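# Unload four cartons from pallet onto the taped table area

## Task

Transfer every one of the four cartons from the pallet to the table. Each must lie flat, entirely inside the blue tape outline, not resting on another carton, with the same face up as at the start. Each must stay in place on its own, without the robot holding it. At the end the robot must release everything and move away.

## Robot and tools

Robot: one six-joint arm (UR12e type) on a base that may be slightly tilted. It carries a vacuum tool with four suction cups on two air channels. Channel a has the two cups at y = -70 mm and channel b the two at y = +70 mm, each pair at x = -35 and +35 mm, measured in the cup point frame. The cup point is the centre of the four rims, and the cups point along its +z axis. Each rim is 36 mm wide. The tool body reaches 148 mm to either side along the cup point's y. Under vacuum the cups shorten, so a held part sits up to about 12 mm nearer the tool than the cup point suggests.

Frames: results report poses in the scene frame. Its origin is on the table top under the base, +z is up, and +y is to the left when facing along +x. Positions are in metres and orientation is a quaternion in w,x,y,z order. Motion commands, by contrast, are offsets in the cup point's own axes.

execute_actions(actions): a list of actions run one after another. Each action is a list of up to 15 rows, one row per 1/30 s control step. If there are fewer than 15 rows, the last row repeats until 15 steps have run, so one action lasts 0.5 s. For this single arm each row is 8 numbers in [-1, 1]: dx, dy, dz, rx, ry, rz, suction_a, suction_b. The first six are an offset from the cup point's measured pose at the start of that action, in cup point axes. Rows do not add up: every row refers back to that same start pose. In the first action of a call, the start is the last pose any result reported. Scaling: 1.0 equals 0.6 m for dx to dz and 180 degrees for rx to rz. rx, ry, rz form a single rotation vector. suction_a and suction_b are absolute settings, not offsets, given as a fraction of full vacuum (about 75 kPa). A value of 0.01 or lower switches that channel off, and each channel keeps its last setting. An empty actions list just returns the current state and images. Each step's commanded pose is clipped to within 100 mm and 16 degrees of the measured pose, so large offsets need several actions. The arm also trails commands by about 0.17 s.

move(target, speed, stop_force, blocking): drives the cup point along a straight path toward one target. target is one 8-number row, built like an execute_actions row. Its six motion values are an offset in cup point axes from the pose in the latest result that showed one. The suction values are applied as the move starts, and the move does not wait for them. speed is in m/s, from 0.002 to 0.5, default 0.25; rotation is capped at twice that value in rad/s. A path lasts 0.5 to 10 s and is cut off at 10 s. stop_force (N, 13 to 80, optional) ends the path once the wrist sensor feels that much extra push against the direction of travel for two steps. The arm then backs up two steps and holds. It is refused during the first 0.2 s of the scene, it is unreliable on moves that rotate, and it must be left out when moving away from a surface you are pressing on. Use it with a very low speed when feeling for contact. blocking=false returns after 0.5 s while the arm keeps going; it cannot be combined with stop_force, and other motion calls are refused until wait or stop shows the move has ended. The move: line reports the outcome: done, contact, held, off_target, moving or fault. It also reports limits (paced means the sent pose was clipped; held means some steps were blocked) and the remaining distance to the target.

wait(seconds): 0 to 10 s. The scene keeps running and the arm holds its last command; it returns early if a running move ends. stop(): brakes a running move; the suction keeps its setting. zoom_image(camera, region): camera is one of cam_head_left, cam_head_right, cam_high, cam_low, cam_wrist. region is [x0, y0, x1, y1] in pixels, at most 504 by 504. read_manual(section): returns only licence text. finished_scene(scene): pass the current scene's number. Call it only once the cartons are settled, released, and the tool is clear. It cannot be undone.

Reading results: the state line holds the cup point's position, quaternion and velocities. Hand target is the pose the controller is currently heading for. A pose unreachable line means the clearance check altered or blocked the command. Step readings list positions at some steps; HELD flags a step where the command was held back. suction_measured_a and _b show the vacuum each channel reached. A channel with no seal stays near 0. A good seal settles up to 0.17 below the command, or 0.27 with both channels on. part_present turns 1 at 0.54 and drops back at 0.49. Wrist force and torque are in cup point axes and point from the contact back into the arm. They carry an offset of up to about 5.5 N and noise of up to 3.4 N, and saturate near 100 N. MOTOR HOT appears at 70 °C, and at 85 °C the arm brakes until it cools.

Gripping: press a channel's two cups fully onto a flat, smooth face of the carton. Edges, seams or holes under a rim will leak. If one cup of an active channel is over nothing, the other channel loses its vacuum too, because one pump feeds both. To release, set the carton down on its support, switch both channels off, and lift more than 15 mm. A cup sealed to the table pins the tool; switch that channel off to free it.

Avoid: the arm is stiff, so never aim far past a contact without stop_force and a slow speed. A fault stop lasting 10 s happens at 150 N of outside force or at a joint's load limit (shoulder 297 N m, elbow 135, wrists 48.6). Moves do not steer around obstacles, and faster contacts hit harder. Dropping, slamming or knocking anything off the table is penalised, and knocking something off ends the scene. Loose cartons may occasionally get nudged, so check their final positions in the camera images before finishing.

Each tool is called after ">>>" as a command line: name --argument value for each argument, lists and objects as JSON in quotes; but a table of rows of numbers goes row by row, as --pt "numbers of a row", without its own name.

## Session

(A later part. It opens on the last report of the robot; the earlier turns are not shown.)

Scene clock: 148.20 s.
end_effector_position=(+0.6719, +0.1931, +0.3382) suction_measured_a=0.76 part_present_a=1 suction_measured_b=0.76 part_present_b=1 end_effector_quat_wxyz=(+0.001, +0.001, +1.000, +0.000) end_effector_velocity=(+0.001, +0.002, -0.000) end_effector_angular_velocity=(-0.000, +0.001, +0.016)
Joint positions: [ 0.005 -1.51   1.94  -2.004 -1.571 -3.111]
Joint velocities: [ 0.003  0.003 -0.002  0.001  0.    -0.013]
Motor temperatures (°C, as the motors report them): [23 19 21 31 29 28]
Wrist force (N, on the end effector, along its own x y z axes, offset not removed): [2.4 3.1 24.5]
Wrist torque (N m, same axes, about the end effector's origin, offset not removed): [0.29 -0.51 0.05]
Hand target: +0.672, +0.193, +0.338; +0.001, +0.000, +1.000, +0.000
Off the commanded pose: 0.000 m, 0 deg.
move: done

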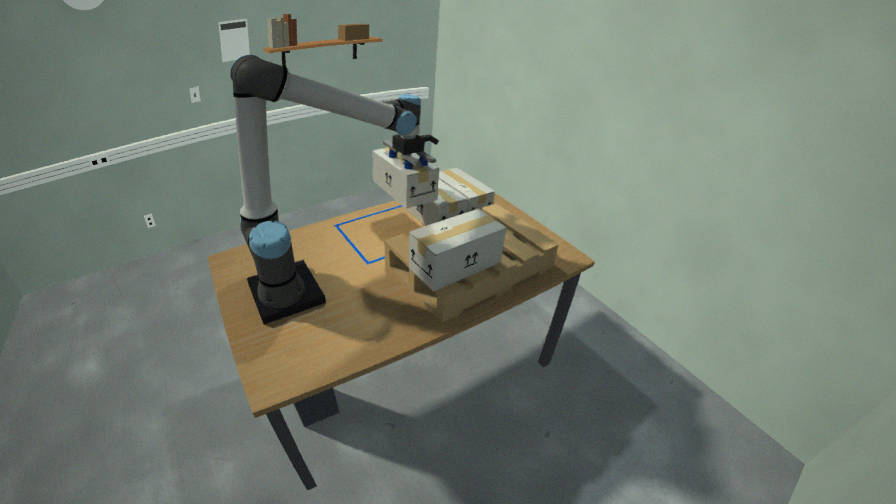

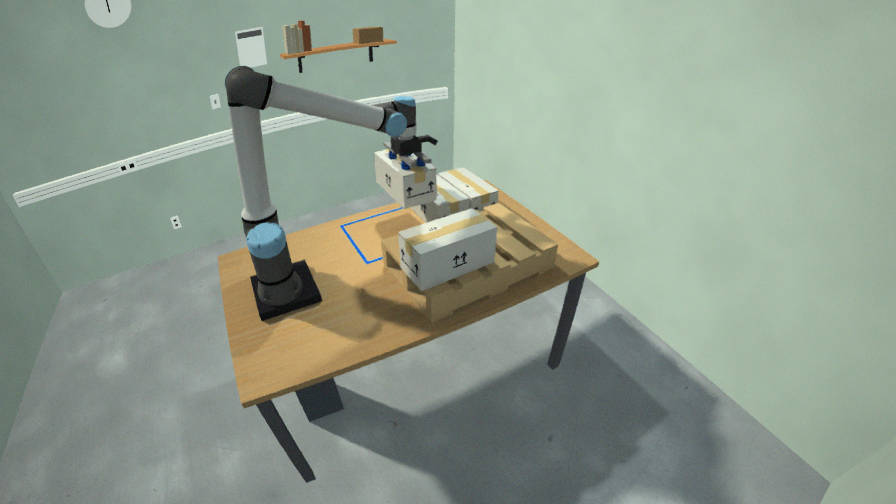

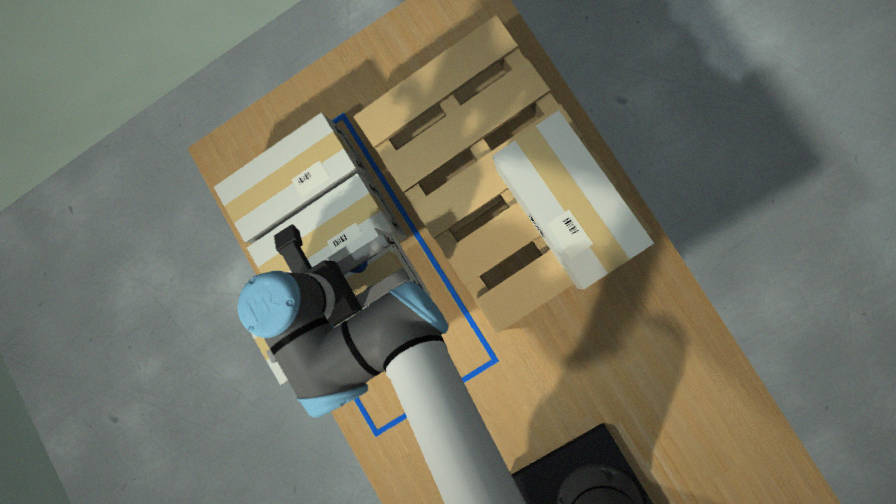

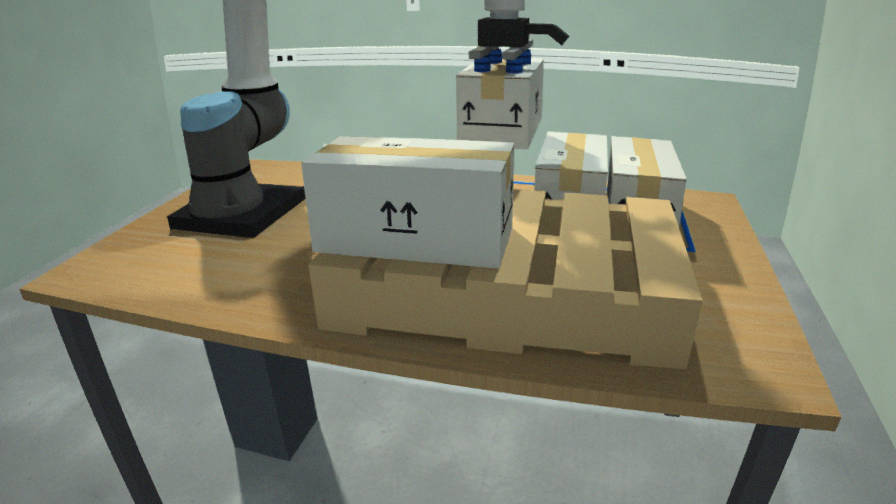

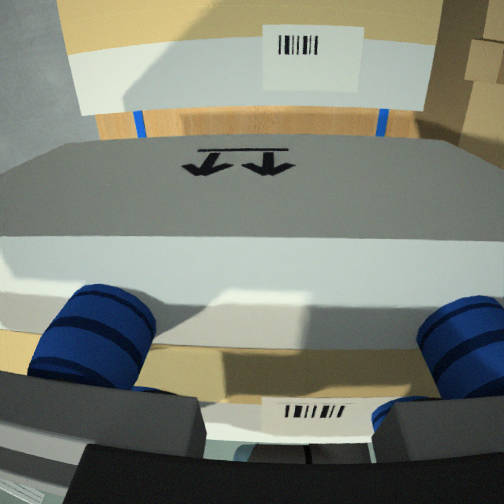

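>>> move --target '[0,0,0.305,0,0,0,1,1]'

>>> move --target '[0,0,0.04,0,0,0,1,1]' --speed 0.011 --stop_force 14

>>> execute_actions --actions '[[[0,0,-0.004,0,0,0,0,0]]]'

>>> move --target '[0,0,-0.28,0,0,0,0,0]' --speed 0.4

>>> move --target '[0.153,-0.803,0,0,0,0.493,0,0]' --speed 0.5

Scene clock: 159.93 s.
end_effector_position=(+0.6721, +0.1931, +0.1556) suction_measured_a=0.76 part_present_a=1 suction_measured_b=0.76 part_present_b=1 end_effector_quat_wxyz=(+0.001, +0.001, +1.000, +0.000) end_effector_velocity=(+0.000, +0.001, -0.002) end_effector_angular_velocity=(+0.000, -0.001, +0.001)
Joint positions: [ 0.005 -1.32   2.103 -2.356 -1.571 -3.111]
Joint velocities: [ 0.001  0.004  0.001 -0.005  0.     0.   ]
Motor temperatures (°C, as the motors report them): [23 19 21 31 29 28]
Wrist force (N, on the end effector, along its own x y z axes, offset not removed): [-0.7 -0.6 19.9]
Wrist torque (N m, same axes, about the end effector's origin, offset not removed): [-0.20 -0.11 0.04]
Hand target: +0.672, +0.193, +0.155; +0.001, +0.001, +1.000, +0.000
Off the commanded pose: 0.000 m, 0 deg.
move: done

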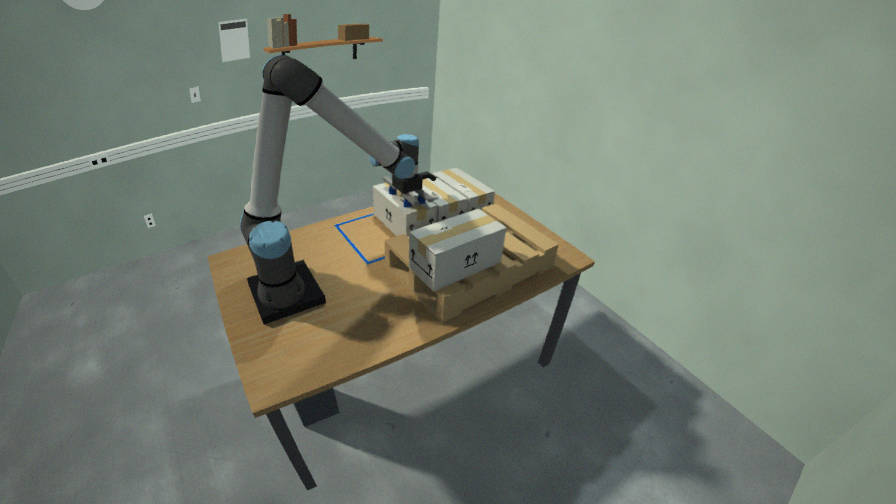

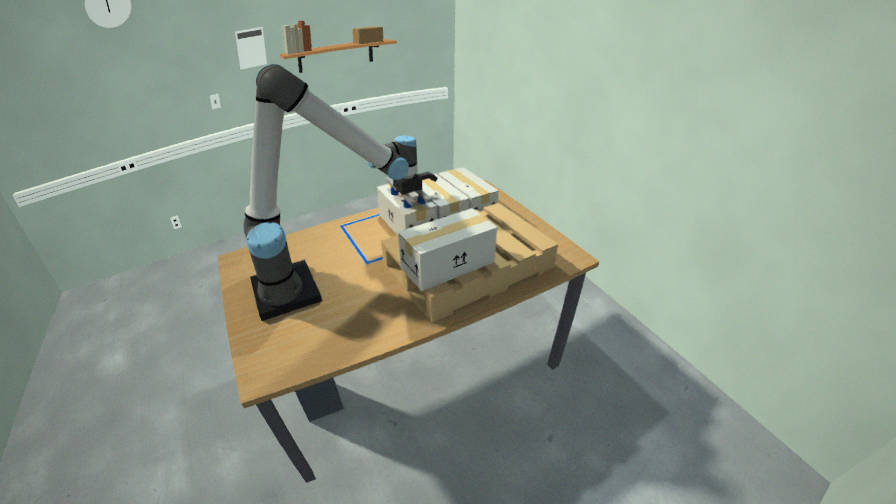

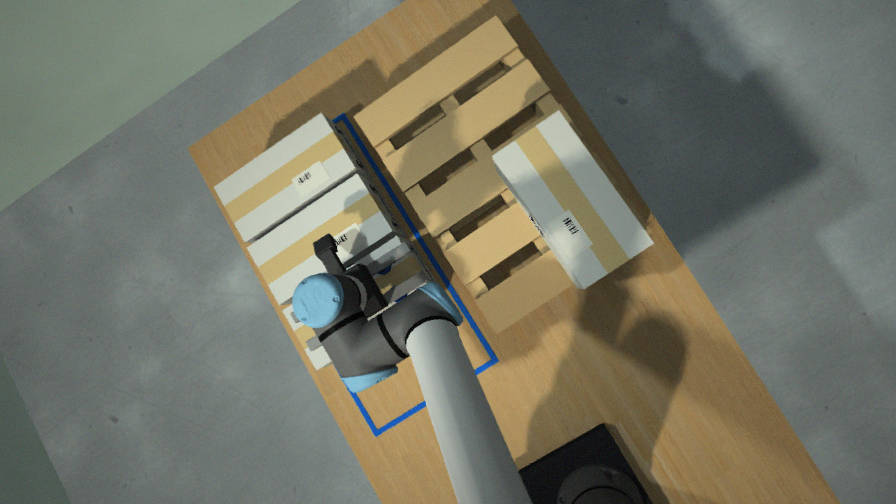

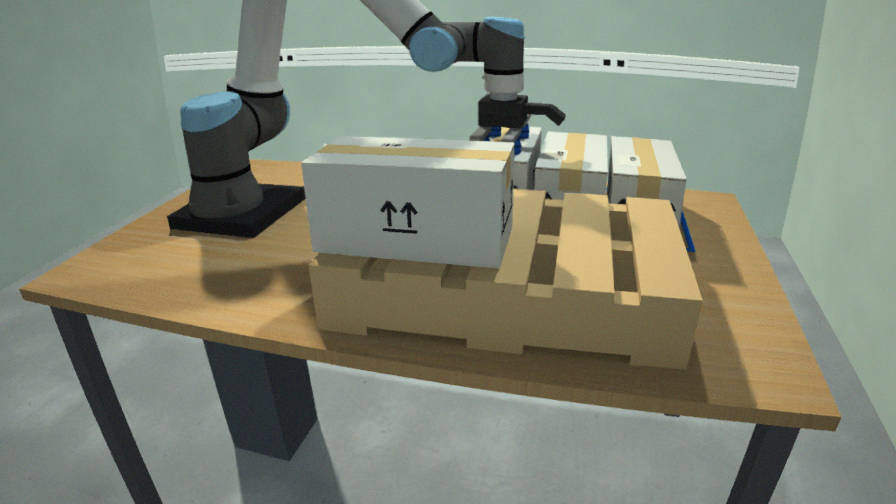

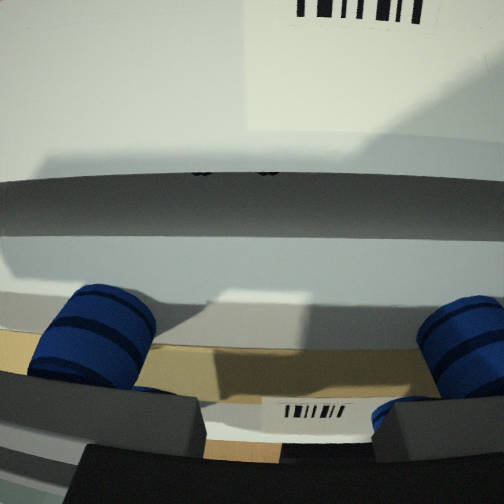

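Scene clock: 161.40 s.
end_effector_position=(+0.6721, +0.1932, +0.1438) suction_measured_a=0.76 part_present_a=1 suction_measured_b=0.76 part_present_b=1 end_effector_quat_wxyz=(+0.001, +0.001, +1.000, +0.000) end_effector_velocity=(-0.001, +0.000, +0.002) end_effector_angular_velocity=(+0.000, +0.004, +0.000)
Joint positions: [ 0.005 -1.304  2.111 -2.379 -1.571 -3.111]
Joint velocities: [ 0.    -0.003 -0.001  0.008  0.    -0.   ]
Motor temperatures (°C, as the motors report them): [23 19 21 31 29 28]
Wrist force (N, on the end effector, along its own x y z axes, offset not removed): [-10.7 0.1 -23.4]
Wrist torque (N m, same axes, about the end effector's origin, offset not removed): [0.75 0.37 0.02]
Hand target: +0.672, +0.193, +0.144; +0.001, +0.001, +1.000, +0.000
Off the commanded pose: 0.012 m, 0 deg.
move: contact

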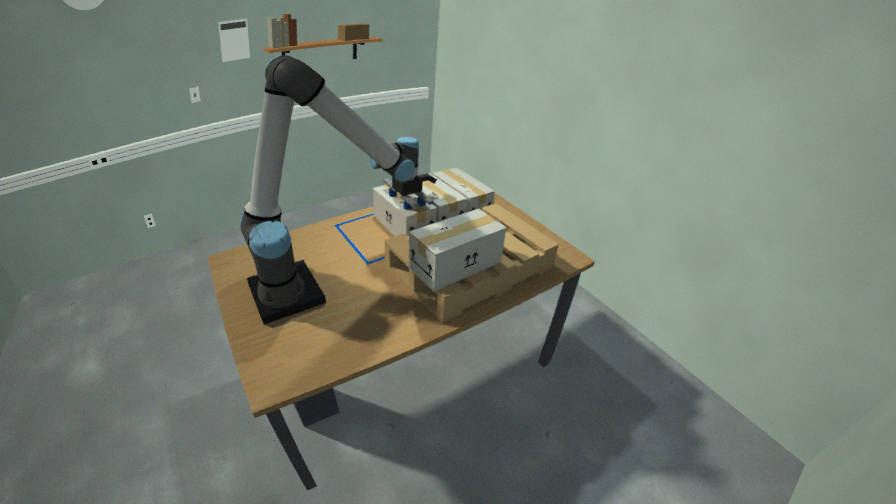

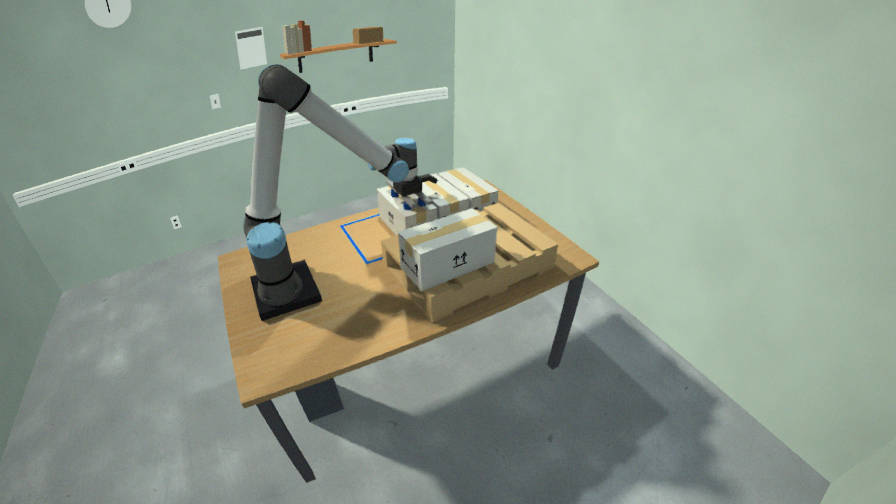

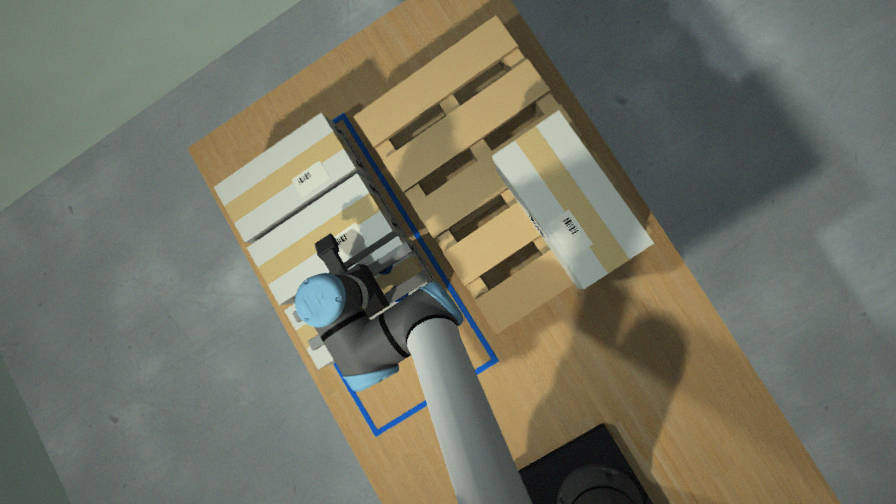

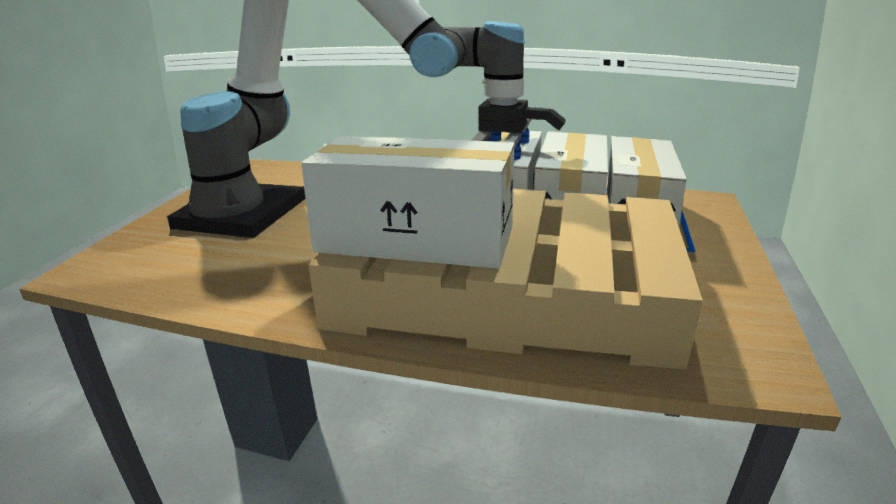

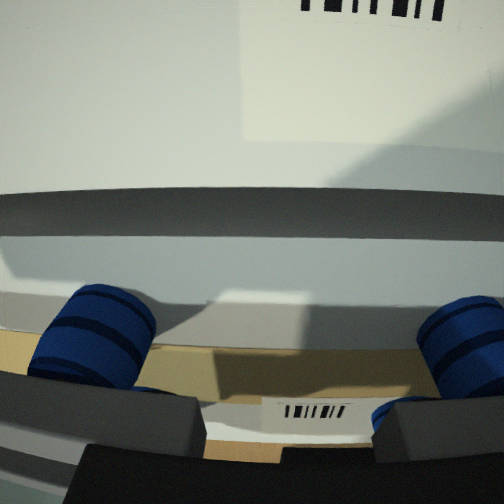

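Scene clock: 161.90 s.
end_effector_position=(+0.6721, +0.1932, +0.1461) suction_measured_a=0.01 part_present_a=0 suction_measured_b=0.01 part_present_b=0 end_effector_quat_wxyz=(+0.001, +0.001, +1.000, +0.000) end_effector_velocity=(+0.000, -0.001, +0.001) end_effector_angular_velocity=(-0.000, -0.000, -0.001)
Joint positions: [ 0.005 -1.307  2.109 -2.375 -1.571 -3.111]
Joint velocities: [-0.001 -0.001 -0.001  0.001 -0.     0.   ]
Motor temperatures (°C, as the motors report them): [23 19 21 31 29 28]
Wrist force (N, on the end effector, along its own x y z axes, offset not removed): [-0.8 -1.7 -46.3]
Wrist torque (N m, same axes, about the end effector's origin, offset not removed): [-0.24 0.32 0.02]
Hand target: +0.672, +0.193, +0.146; +0.001, +0.001, +1.000, +0.000
Off the commanded pose: 0.000 m, 0 deg.
Step readings (end_effector_position):
0: (+0.6721, +0.1932, +0.1438)
1: (+0.6720, +0.1932, +0.1438)
2: (+0.6720, +0.1931, +0.1441)
4: (+0.6721, +0.1932, +0.1450)
8: (+0.6721, +0.1932, +0.1458)
15: end_effector_position above

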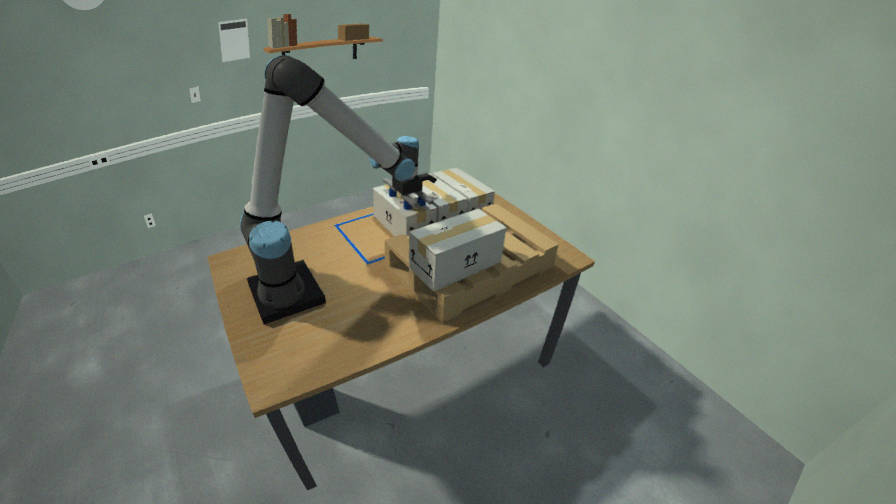

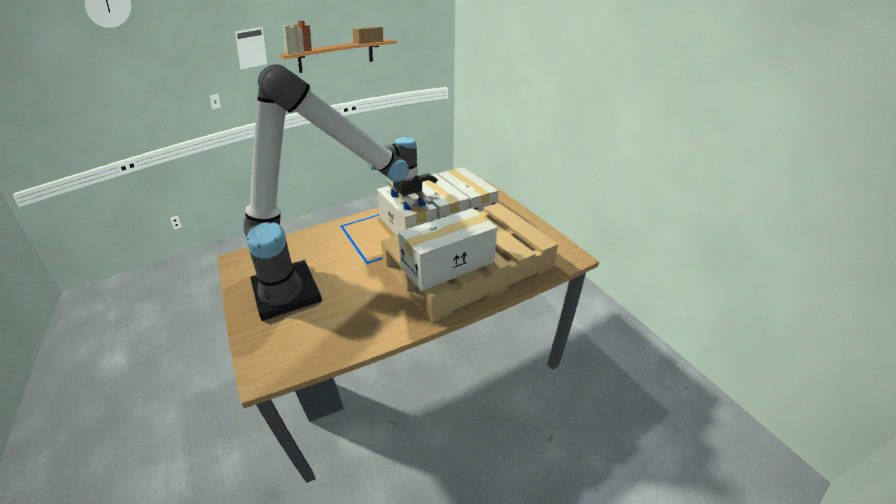

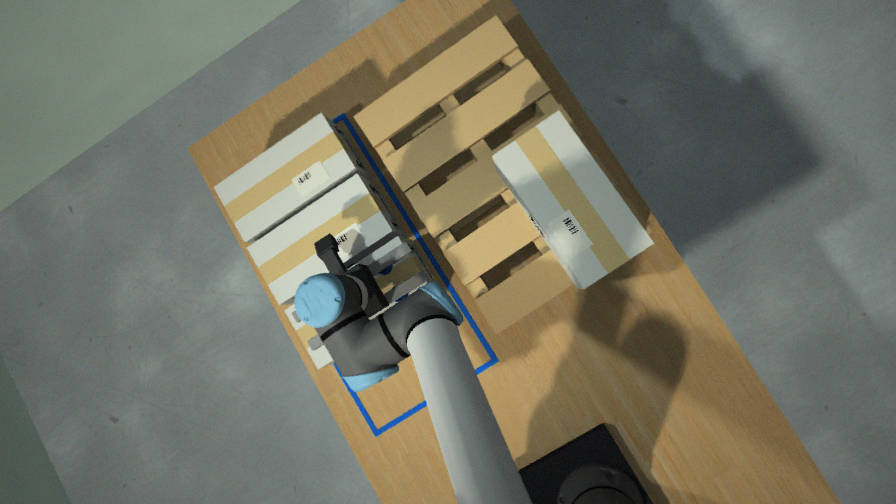

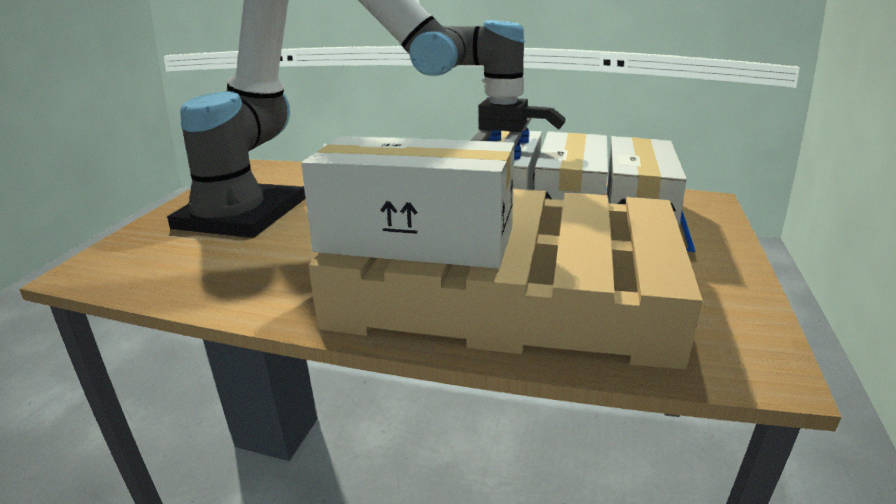

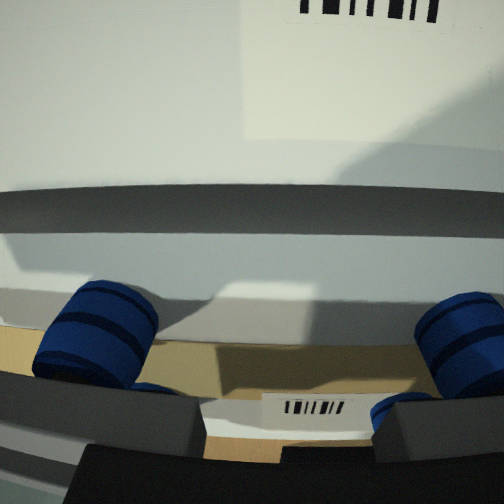

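Scene clock: 163.10 s.
end_effector_position=(+0.6719, +0.1931, +0.3136) suction_measured_a=0.01 part_present_a=0 suction_measured_b=0.01 part_present_b=0 end_effector_quat_wxyz=(+0.001, +0.001, +1.000, +0.000) end_effector_velocity=(+0.000, -0.000, +0.002) end_effector_angular_velocity=(-0.000, +0.001, -0.000)
Joint positions: [ 0.005 -1.491  1.968 -2.05  -1.571 -3.111]
Joint velocities: [-0.    -0.001 -0.004  0.006 -0.    -0.   ]
Motor temperatures (°C, as the motors report them): [23 19 21 31 29 28]
Wrist force (N, on the end effector, along its own x y z axes, offset not removed): [-0.3 -2.7 -2.2]
Wrist torque (N m, same axes, about the end effector's origin, offset not removed): [-0.29 -0.07 0.03]
Hand target: +0.672, +0.193, +0.314; +0.001, +0.001, +1.000, +0.000
Off the commanded pose: 0.000 m, 0 deg.
move: done

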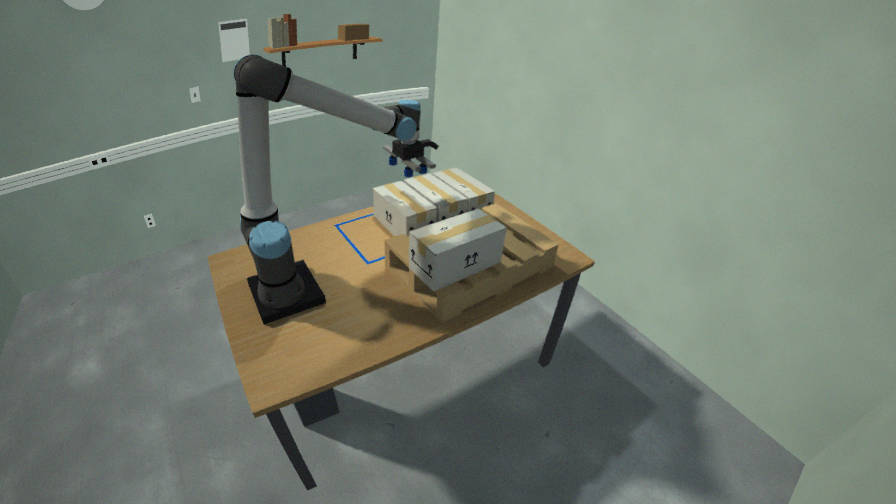

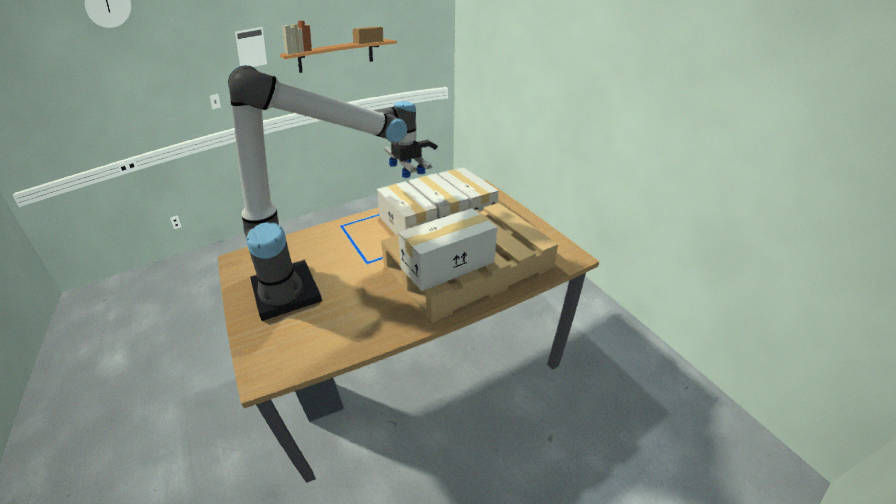

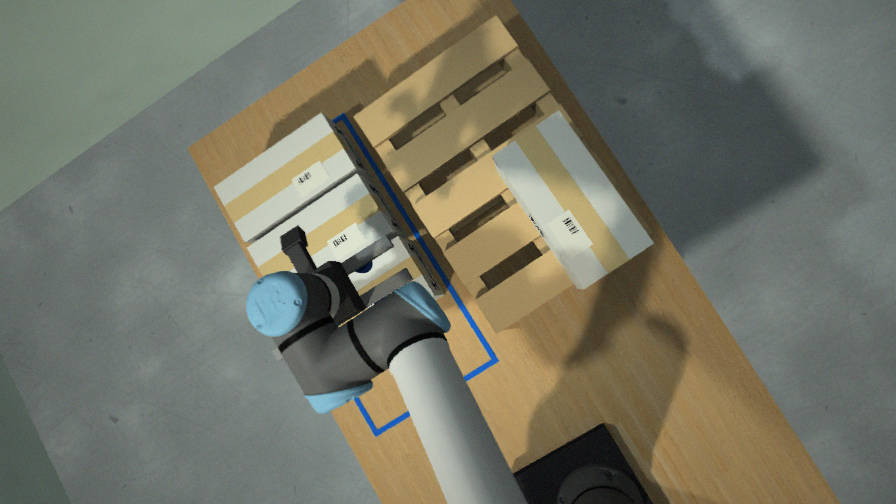

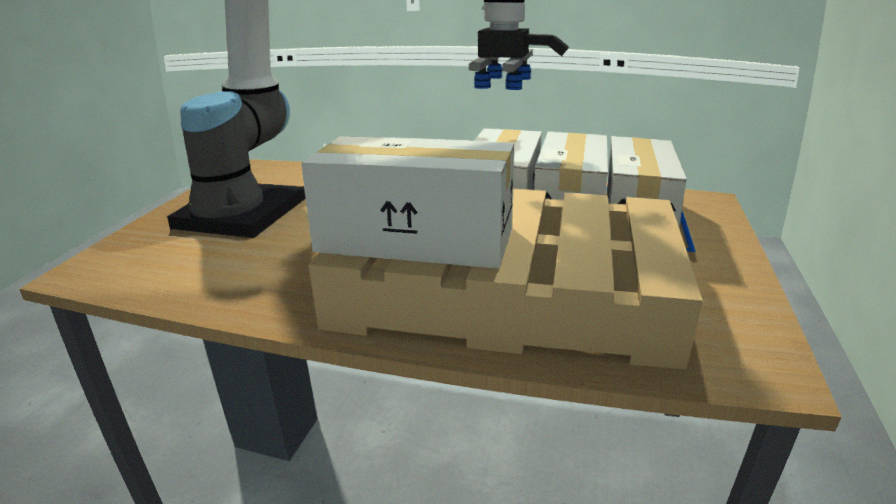

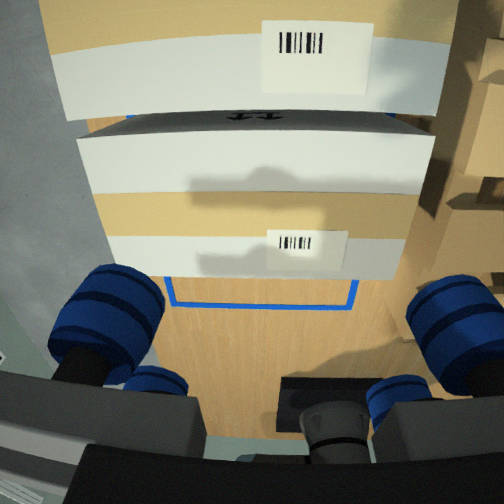

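Scene clock: 165.43 s.
end_effector_position=(+0.5792, -0.2878, +0.3132) suction_measured_a=0.01 part_present_a=0 suction_measured_b=0.01 part_present_b=0 end_effector_quat_wxyz=(+0.001, +0.700, +0.714, +0.001) end_effector_velocity=(+0.000, -0.002, +0.000) end_effector_angular_velocity=(-0.000, -0.000, -0.007)
Joint positions: [-0.757 -1.578  2.059 -2.054 -1.57  -2.326]
Joint velocities: [-0.003  0.002 -0.002 -0.    -0.     0.004]
Motor temperatures (°C, as the motors report them): [23 19 21 31 29 28]
Wrist force (N, on the end effector, along its own x y z axes, offset not removed): [-1.3 -1.7 -2.5]
Wrist torque (N m, same axes, about the end effector's origin, offset not removed): [-0.33 0.14 0.05]
Hand target: +0.579, -0.288, +0.313; +0.001, +0.700, +0.714, +0.001
Off the commanded pose: 0.001 m, 0 deg.
move: done

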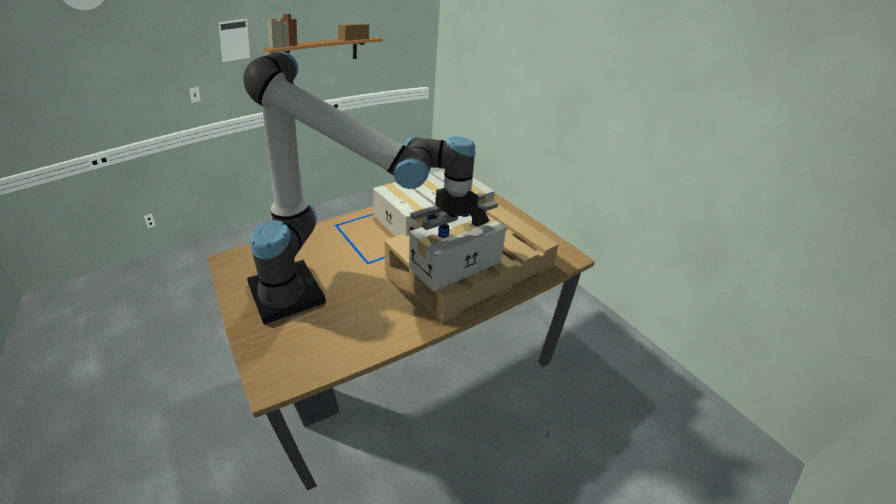

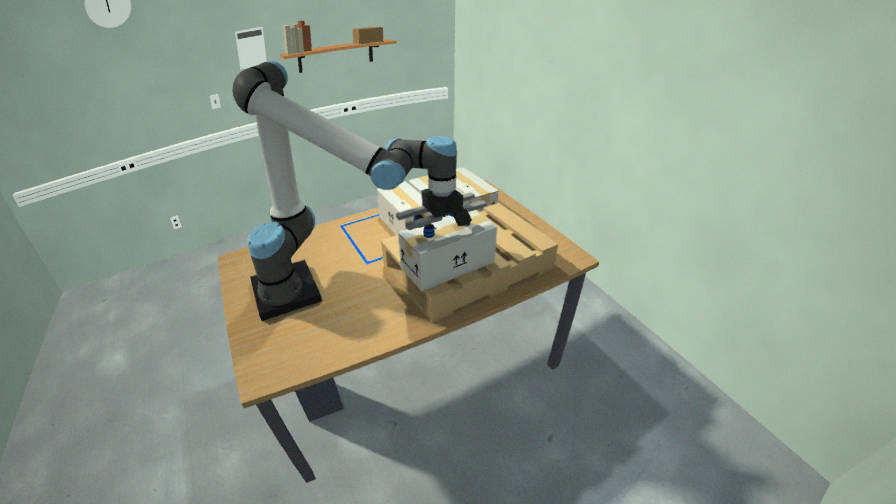

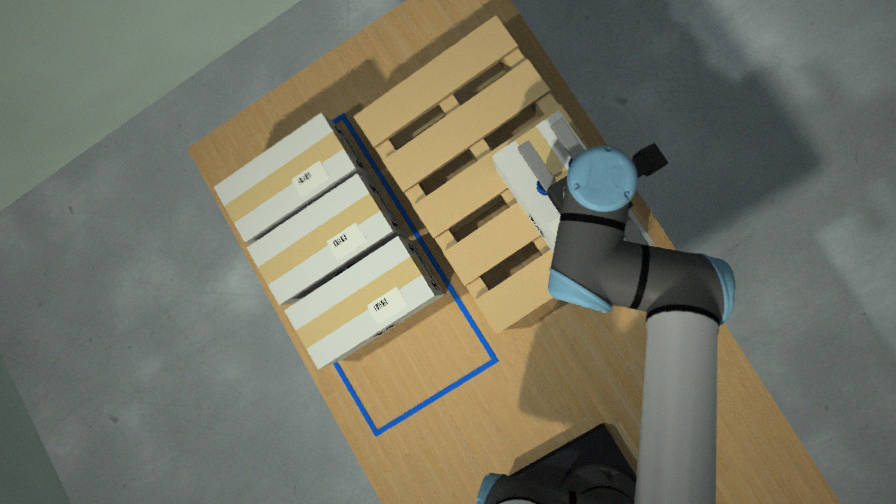

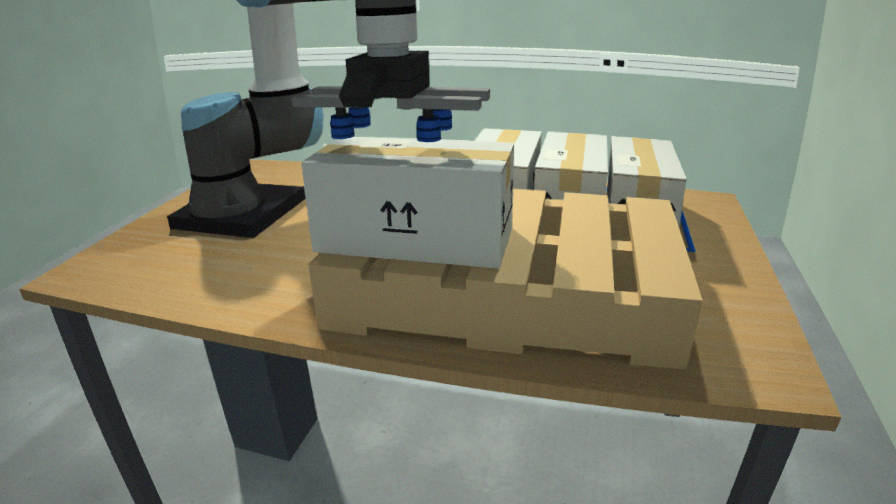

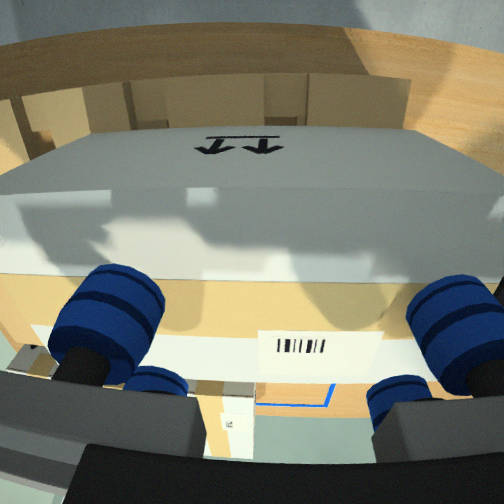

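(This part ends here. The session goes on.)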